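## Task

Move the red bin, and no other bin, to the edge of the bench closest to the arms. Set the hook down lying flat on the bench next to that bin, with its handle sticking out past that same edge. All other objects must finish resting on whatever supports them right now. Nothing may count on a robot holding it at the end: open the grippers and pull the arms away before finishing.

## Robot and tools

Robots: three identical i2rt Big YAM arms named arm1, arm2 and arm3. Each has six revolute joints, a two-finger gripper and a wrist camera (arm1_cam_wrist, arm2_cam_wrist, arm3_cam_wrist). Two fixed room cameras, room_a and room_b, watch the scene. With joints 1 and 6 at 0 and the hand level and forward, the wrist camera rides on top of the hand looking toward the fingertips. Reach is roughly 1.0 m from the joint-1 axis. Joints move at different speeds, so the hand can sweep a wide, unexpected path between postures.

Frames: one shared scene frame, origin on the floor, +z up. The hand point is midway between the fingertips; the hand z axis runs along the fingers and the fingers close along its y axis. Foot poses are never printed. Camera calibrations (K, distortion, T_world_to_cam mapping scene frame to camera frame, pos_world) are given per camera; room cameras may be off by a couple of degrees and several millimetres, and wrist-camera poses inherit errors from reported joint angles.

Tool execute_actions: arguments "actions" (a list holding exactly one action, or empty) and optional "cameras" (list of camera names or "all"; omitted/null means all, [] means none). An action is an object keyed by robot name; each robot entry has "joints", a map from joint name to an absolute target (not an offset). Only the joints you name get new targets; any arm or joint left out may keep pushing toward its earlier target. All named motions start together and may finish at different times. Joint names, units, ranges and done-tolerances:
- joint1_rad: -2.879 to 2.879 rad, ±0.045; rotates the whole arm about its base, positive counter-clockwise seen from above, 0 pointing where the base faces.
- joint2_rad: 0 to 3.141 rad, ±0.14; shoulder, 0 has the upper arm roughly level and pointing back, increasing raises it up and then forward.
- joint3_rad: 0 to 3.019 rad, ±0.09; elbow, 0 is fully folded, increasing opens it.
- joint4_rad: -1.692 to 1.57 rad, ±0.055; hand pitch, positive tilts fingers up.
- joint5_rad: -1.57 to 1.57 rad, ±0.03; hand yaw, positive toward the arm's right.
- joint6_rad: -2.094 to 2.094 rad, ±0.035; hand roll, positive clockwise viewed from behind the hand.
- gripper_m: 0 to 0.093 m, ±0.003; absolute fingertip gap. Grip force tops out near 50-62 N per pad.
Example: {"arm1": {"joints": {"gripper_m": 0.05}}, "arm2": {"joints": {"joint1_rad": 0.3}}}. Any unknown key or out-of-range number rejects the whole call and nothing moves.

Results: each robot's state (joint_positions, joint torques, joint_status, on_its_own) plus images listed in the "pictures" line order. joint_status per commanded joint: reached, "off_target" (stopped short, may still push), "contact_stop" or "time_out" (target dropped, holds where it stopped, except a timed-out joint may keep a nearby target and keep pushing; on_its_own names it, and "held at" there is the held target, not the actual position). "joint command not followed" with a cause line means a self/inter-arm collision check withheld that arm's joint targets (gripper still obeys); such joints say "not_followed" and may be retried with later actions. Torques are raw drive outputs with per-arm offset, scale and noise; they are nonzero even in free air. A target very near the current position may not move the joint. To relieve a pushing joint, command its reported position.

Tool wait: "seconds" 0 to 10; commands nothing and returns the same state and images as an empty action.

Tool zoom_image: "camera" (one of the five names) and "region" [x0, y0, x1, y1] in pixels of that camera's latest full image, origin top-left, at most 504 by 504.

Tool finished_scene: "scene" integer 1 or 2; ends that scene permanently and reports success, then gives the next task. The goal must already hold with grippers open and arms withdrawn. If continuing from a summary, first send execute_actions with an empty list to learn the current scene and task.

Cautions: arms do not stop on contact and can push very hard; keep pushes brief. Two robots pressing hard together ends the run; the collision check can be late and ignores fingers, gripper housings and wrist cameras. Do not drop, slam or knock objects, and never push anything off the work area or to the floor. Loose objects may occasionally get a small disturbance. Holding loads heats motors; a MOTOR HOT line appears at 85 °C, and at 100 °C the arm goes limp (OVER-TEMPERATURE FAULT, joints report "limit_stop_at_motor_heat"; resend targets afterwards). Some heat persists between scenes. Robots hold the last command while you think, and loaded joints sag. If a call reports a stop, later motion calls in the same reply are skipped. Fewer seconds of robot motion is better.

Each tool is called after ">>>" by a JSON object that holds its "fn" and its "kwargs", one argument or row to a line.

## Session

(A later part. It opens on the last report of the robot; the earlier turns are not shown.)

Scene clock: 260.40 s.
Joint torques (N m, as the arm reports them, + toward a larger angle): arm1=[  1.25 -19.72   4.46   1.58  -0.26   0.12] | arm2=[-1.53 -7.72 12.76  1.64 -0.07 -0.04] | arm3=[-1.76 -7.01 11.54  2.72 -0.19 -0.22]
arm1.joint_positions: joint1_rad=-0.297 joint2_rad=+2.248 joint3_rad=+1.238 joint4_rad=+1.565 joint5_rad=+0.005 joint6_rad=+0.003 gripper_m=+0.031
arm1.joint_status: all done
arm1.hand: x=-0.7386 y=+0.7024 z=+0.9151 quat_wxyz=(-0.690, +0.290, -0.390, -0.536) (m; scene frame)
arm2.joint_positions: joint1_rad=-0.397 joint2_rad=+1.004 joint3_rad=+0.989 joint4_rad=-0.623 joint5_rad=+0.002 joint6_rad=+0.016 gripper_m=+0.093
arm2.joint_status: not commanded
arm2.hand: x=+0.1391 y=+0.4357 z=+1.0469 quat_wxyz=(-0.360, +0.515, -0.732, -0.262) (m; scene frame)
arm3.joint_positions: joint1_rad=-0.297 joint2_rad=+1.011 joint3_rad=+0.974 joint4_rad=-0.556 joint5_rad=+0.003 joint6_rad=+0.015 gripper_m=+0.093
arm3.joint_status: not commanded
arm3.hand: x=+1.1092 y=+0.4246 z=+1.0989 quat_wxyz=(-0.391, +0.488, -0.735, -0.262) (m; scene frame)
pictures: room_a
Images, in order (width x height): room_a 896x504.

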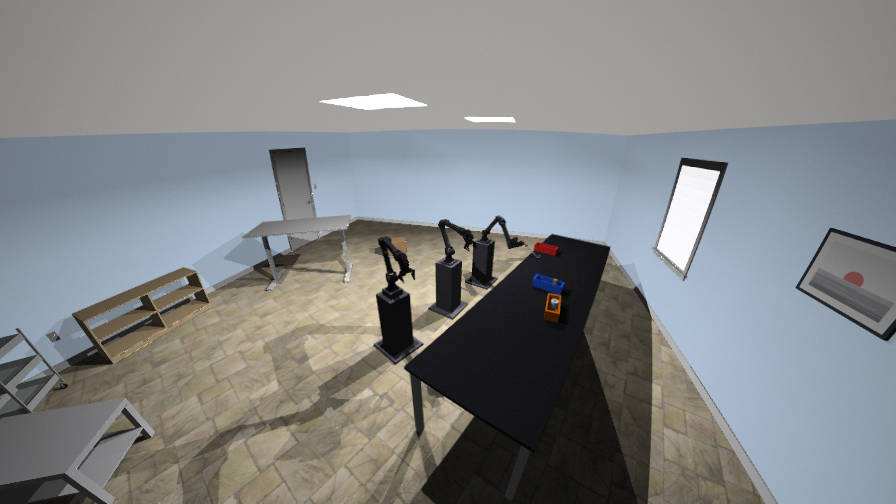

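>>> {"fn": "execute_actions", "kwargs": {
  "actions": [
    {"arm1":{"joints":{"joint4_rad":1.2,"joint3_rad":1.2}}}
  ],
  "cameras": []
}}

>>> {"fn": "execute_actions", "kwargs": {
  "actions": [
    {"arm1":{"joints":{"joint2_rad":2.25,"joint3_rad":1.46,"joint4_rad":0.85}}}
  ],
  "cameras": ["room_a","arm1_cam_wrist"]
}}

>>> {"fn": "zoom_image", "kwargs": {
  "camera": "room_a",
  "region": [480, 200, 600, 280]
}}

Scene clock: 270.70 s.
Joint torques (N m, as the arm reports them, + toward a larger angle): arm1=[  1.38 -18.96   4.53   1.82  -0.2    0.11] | arm2=[-1.51 -7.51 12.83  1.48 -0.02 -0.05] | arm3=[-1.85 -6.74 11.59  2.61 -0.19 -0.2 ]
arm1.joint_positions: joint1_rad=-0.297 joint2_rad=+2.239 joint3_rad=+1.197 joint4_rad=+1.209 joint5_rad=+0.004 joint6_rad=+0.004 gripper_m=+0.031
arm1.joint_status: all done
arm1.hand: x=-0.7346 y=+0.7229 z=+0.8231 quat_wxyz=(-0.602, +0.388, -0.516, -0.470) (m; scene frame)
arm2.joint_positions: joint1_rad=-0.397 joint2_rad=+1.004 joint3_rad=+0.989 joint4_rad=-0.623 joint5_rad=+0.002 joint6_rad=+0.016 gripper_m=+0.093
arm2.joint_status: not commanded
arm2.hand: x=+0.1391 y=+0.4357 z=+1.0469 quat_wxyz=(-0.360, +0.515, -0.732, -0.262) (m; scene frame)
arm3.joint_positions: joint1_rad=-0.297 joint2_rad=+1.011 joint3_rad=+0.974 joint4_rad=-0.556 joint5_rad=+0.003 joint6_rad=+0.015 gripper_m=+0.093
arm3.joint_status: not commanded
arm3.hand: x=+1.1092 y=+0.4246 z=+1.0989 quat_wxyz=(-0.391, +0.488, -0.735, -0.262) (m; scene frame)
pictures: none
No camera images: the call's "cameras" was empty. Leave "cameras" out to get every camera's image.

Scene clock: 271.77 s.
Joint torques (N m, as the arm reports them, + toward a larger angle): arm1=[  1.36 -19.9    8.49   1.95  -0.18   0.11] | arm2=[-1.44 -7.45 12.83  1.69 -0.03 -0.07] | arm3=[-1.84 -6.87 11.56  2.63 -0.2  -0.24]
arm1.joint_positions: joint1_rad=-0.297 joint2_rad=+2.257 joint3_rad=+1.415 joint4_rad=+0.857 joint5_rad=+0.003 joint6_rad=+0.004 gripper_m=+0.031
arm1.joint_status: all done
arm1.hand: x=-0.7169 y=+0.7902 z=+0.8249 quat_wxyz=(-0.561, +0.423, -0.560, -0.439) (m; scene frame)
arm2.joint_positions: joint1_rad=-0.397 joint2_rad=+1.004 joint3_rad=+0.989 joint4_rad=-0.623 joint5_rad=+0.002 joint6_rad=+0.016 gripper_m=+0.093
arm2.joint_status: not commanded
arm2.hand: x=+0.1391 y=+0.4357 z=+1.0469 quat_wxyz=(-0.360, +0.515, -0.732, -0.262) (m; scene frame)
arm3.joint_positions: joint1_rad=-0.297 joint2_rad=+1.011 joint3_rad=+0.974 joint4_rad=-0.556 joint5_rad=+0.003 joint6_rad=+0.015 gripper_m=+0.093
arm3.joint_status: not commanded
arm3.hand: x=+1.1092 y=+0.4246 z=+1.0989 quat_wxyz=(-0.391, +0.488, -0.735, -0.262) (m; scene frame)
pictures: arm1_cam_wrist, room_a
camera_calibration (this result's frames):
arm1_cam_wrist: T_world_to_cam=[[0.966842, -0.255241, -0.00821992, 0.899588], [-0.154772, -0.560059, -0.813867, 1.00714], [0.203129, 0.788153, -0.580993, 0.126408], [0, 0, 0, 1]] pos_world=[-0.73956, 0.69404, 0.900512]
Images, in order (width x height): arm1_cam_wrist 504x504, room_a 896x504.

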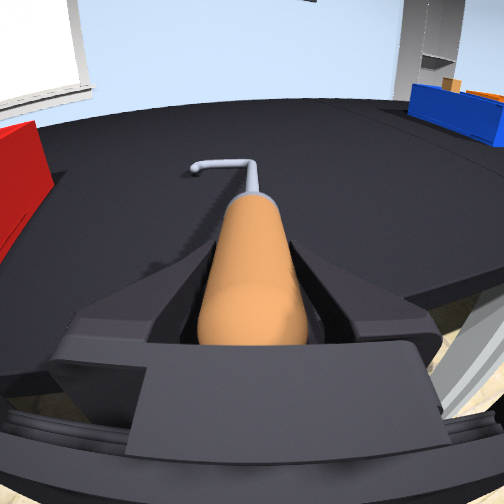

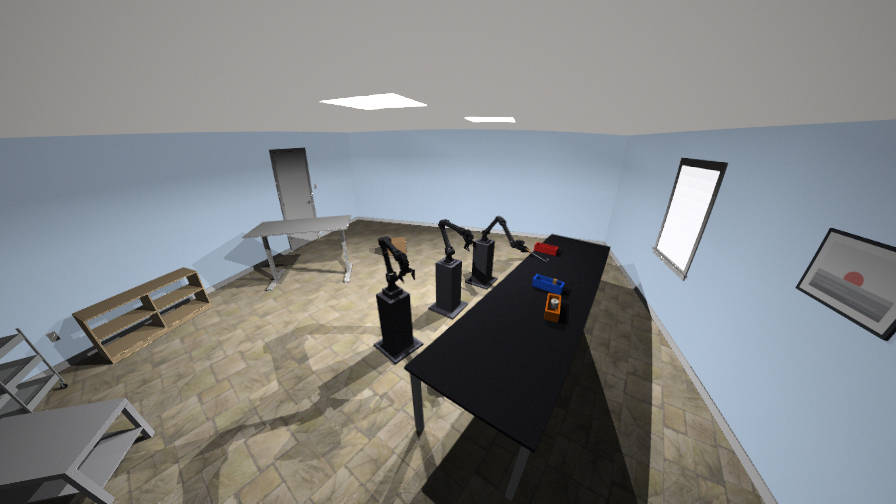

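Region (480, 200, 600, 280) of room_a's 896x504 image, scaled by 4.200, with more detail than that image has.

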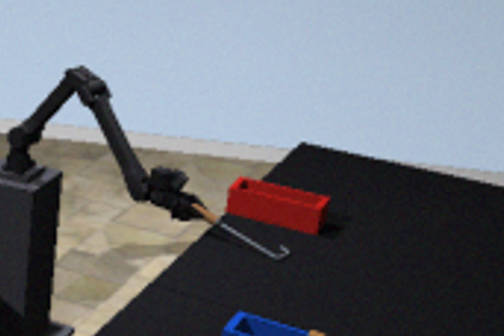

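>>> {"fn": "execute_actions", "kwargs": {
  "actions": [
    {"arm1":{"joints":{"joint2_rad":2.17,"joint3_rad":1.55,"joint4_rad":0.33}}}
  ],
  "cameras": ["arm1_cam_wrist"]
}}

Scene clock: 275.83 s.
Joint torques (N m, as the arm reports them, + toward a larger angle): arm1=[  1.35 -20.96   9.19   1.93  -0.17   0.11] | arm2=[-1.78 -7.67 12.84  1.65 -0.05 -0.06] | arm3=[-2.04 -7.07 11.57  2.6  -0.19 -0.24]
arm1.joint_positions: joint1_rad=-0.297 joint2_rad=+2.186 joint3_rad=+1.506 joint4_rad=+0.337 joint5_rad=+0.003 joint6_rad=+0.004 gripper_m=+0.031
arm1.joint_status: all done
arm1.hand: x=-0.7147 y=+0.7998 z=+0.8042 quat_wxyz=(-0.454, +0.494, -0.651, -0.356) (m; scene frame)
arm2.joint_positions: joint1_rad=-0.397 joint2_rad=+1.004 joint3_rad=+0.989 joint4_rad=-0.623 joint5_rad=+0.002 joint6_rad=+0.016 gripper_m=+0.093
arm2.joint_status: not commanded
arm2.hand: x=+0.1391 y=+0.4357 z=+1.0469 quat_wxyz=(-0.360, +0.515, -0.732, -0.262) (m; scene frame)
arm3.joint_positions: joint1_rad=-0.297 joint2_rad=+1.011 joint3_rad=+0.974 joint4_rad=-0.556 joint5_rad=+0.003 joint6_rad=+0.015 gripper_m=+0.093
arm3.joint_status: not commanded
arm3.hand: x=+1.1092 y=+0.4246 z=+1.0989 quat_wxyz=(-0.391, +0.488, -0.735, -0.262) (m; scene frame)
pictures: arm1_cam_wrist
camera_calibration (this result's frames):
arm1_cam_wrist: T_world_to_cam=[[0.967299, -0.253492, -0.00860359, 0.898976], [-0.214715, -0.800329, -0.559795, 0.941068], [0.135018, 0.543337, -0.828586, 0.452533], [0, 0, 0, 1]] pos_world=[-0.728617, 0.73517, 0.909502]
Images, in order (width x height): arm1_cam_wrist 504x504.

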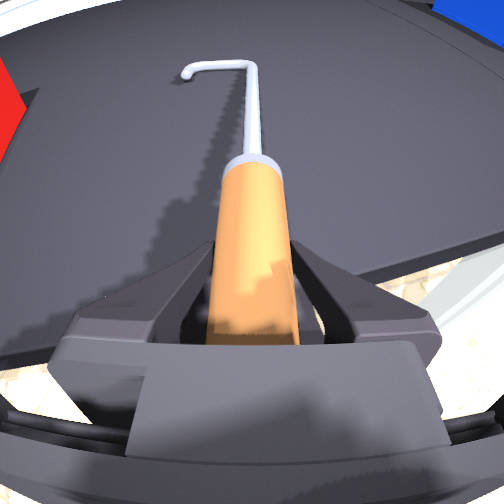

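>>> {"fn": "execute_actions", "kwargs": {
  "actions": [
    {"arm1":{"joints":{"gripper_m":0.093}}}
  ],
  "cameras": []
}}

>>> {"fn": "execute_actions", "kwargs": {
  "actions": [
    {"arm1":{"joints":{"joint2_rad":1.7,"joint4_rad":-0.55}}}
  ],
  "cameras": ["arm1_cam_wrist","room_b"]
}}

Scene clock: 279.53 s.
Joint torques (N m, as the arm reports them, + toward a larger angle): arm1=[  1.41 -20.89   9.17   1.99  -0.17   0.11] | arm2=[-1.49 -7.46 12.85  1.63 -0.04 -0.07] | arm3=[-1.76 -6.61 11.6   2.6  -0.2  -0.22]
arm1.joint_positions: joint1_rad=-0.297 joint2_rad=+2.186 joint3_rad=+1.506 joint4_rad=+0.336 joint5_rad=+0.003 joint6_rad=+0.004 gripper_m=+0.093
arm1.joint_status: all done
arm1.hand: x=-0.7147 y=+0.7997 z=+0.8038 quat_wxyz=(-0.453, +0.494, -0.651, -0.356) (m; scene frame)
arm2.joint_positions: joint1_rad=-0.397 joint2_rad=+1.004 joint3_rad=+0.989 joint4_rad=-0.623 joint5_rad=+0.002 joint6_rad=+0.016 gripper_m=+0.093
arm2.joint_status: not commanded
arm2.hand: x=+0.1391 y=+0.4357 z=+1.0469 quat_wxyz=(-0.360, +0.515, -0.732, -0.262) (m; scene frame)
arm3.joint_positions: joint1_rad=-0.297 joint2_rad=+1.011 joint3_rad=+0.974 joint4_rad=-0.556 joint5_rad=+0.003 joint6_rad=+0.015 gripper_m=+0.093
arm3.joint_status: not commanded
arm3.hand: x=+1.1092 y=+0.4246 z=+1.0989 quat_wxyz=(-0.391, +0.488, -0.735, -0.262) (m; scene frame)
pictures: none
No camera images: the call's "cameras" was empty. Leave "cameras" out to get every camera's image.

Scene clock: 281.20 s.
Joint torques (N m, as the arm reports them, + toward a larger angle): arm1=[  1.22 -16.27   8.69   1.85  -0.17   0.11] | arm2=[-1.49 -7.55 12.79  1.63 -0.04 -0.07] | arm3=[-1.63 -6.43 11.63  2.62 -0.2  -0.22]
arm1.joint_positions: joint1_rad=-0.297 joint2_rad=+1.709 joint3_rad=+1.534 joint4_rad=-0.546 joint5_rad=+0.003 joint6_rad=+0.004 gripper_m=+0.093
arm1.joint_status: all done
arm1.hand: x=-0.7437 y=+0.6806 z=+0.9934 quat_wxyz=(-0.323, +0.552, -0.725, -0.256) (m; scene frame)
arm2.joint_positions: joint1_rad=-0.397 joint2_rad=+1.004 joint3_rad=+0.989 joint4_rad=-0.623 joint5_rad=+0.002 joint6_rad=+0.016 gripper_m=+0.093
arm2.joint_status: not commanded
arm2.hand: x=+0.1391 y=+0.4357 z=+1.0469 quat_wxyz=(-0.360, +0.515, -0.732, -0.262) (m; scene frame)
arm3.joint_positions: joint1_rad=-0.297 joint2_rad=+1.011 joint3_rad=+0.974 joint4_rad=-0.556 joint5_rad=+0.003 joint6_rad=+0.015 gripper_m=+0.093
arm3.joint_status: not commanded
arm3.hand: x=+1.1092 y=+0.4246 z=+1.0989 quat_wxyz=(-0.391, +0.488, -0.735, -0.262) (m; scene frame)
pictures: arm1_cam_wrist, room_b
camera_calibration (this result's frames):
arm1_cam_wrist: T_world_to_cam=[[0.967611, -0.252266, -0.00953459, 0.898806], [-0.248438, -0.944865, -0.21333, 0.674453], [0.044807, 0.208789, -0.976934, 0.985954], [0, 0, 0, 1]] pos_world=[-0.746312, 0.658149, 1.11566]
Images, in order (width x height): arm1_cam_wrist 504x504, room_b 896x504.

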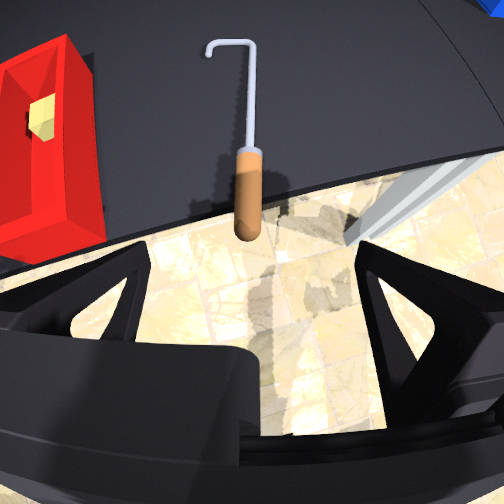

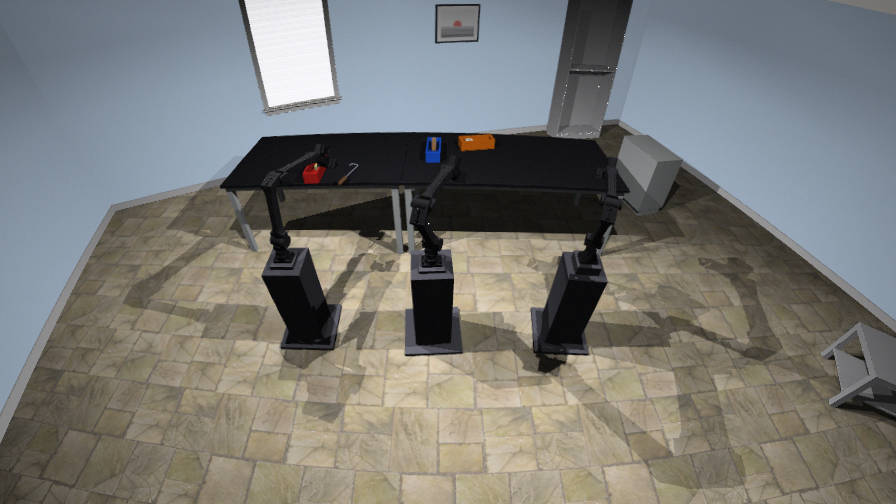

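>>> {"fn": "finished_scene", "kwargs": {
  "scene": 1
}}

The scene is finished: the task was done.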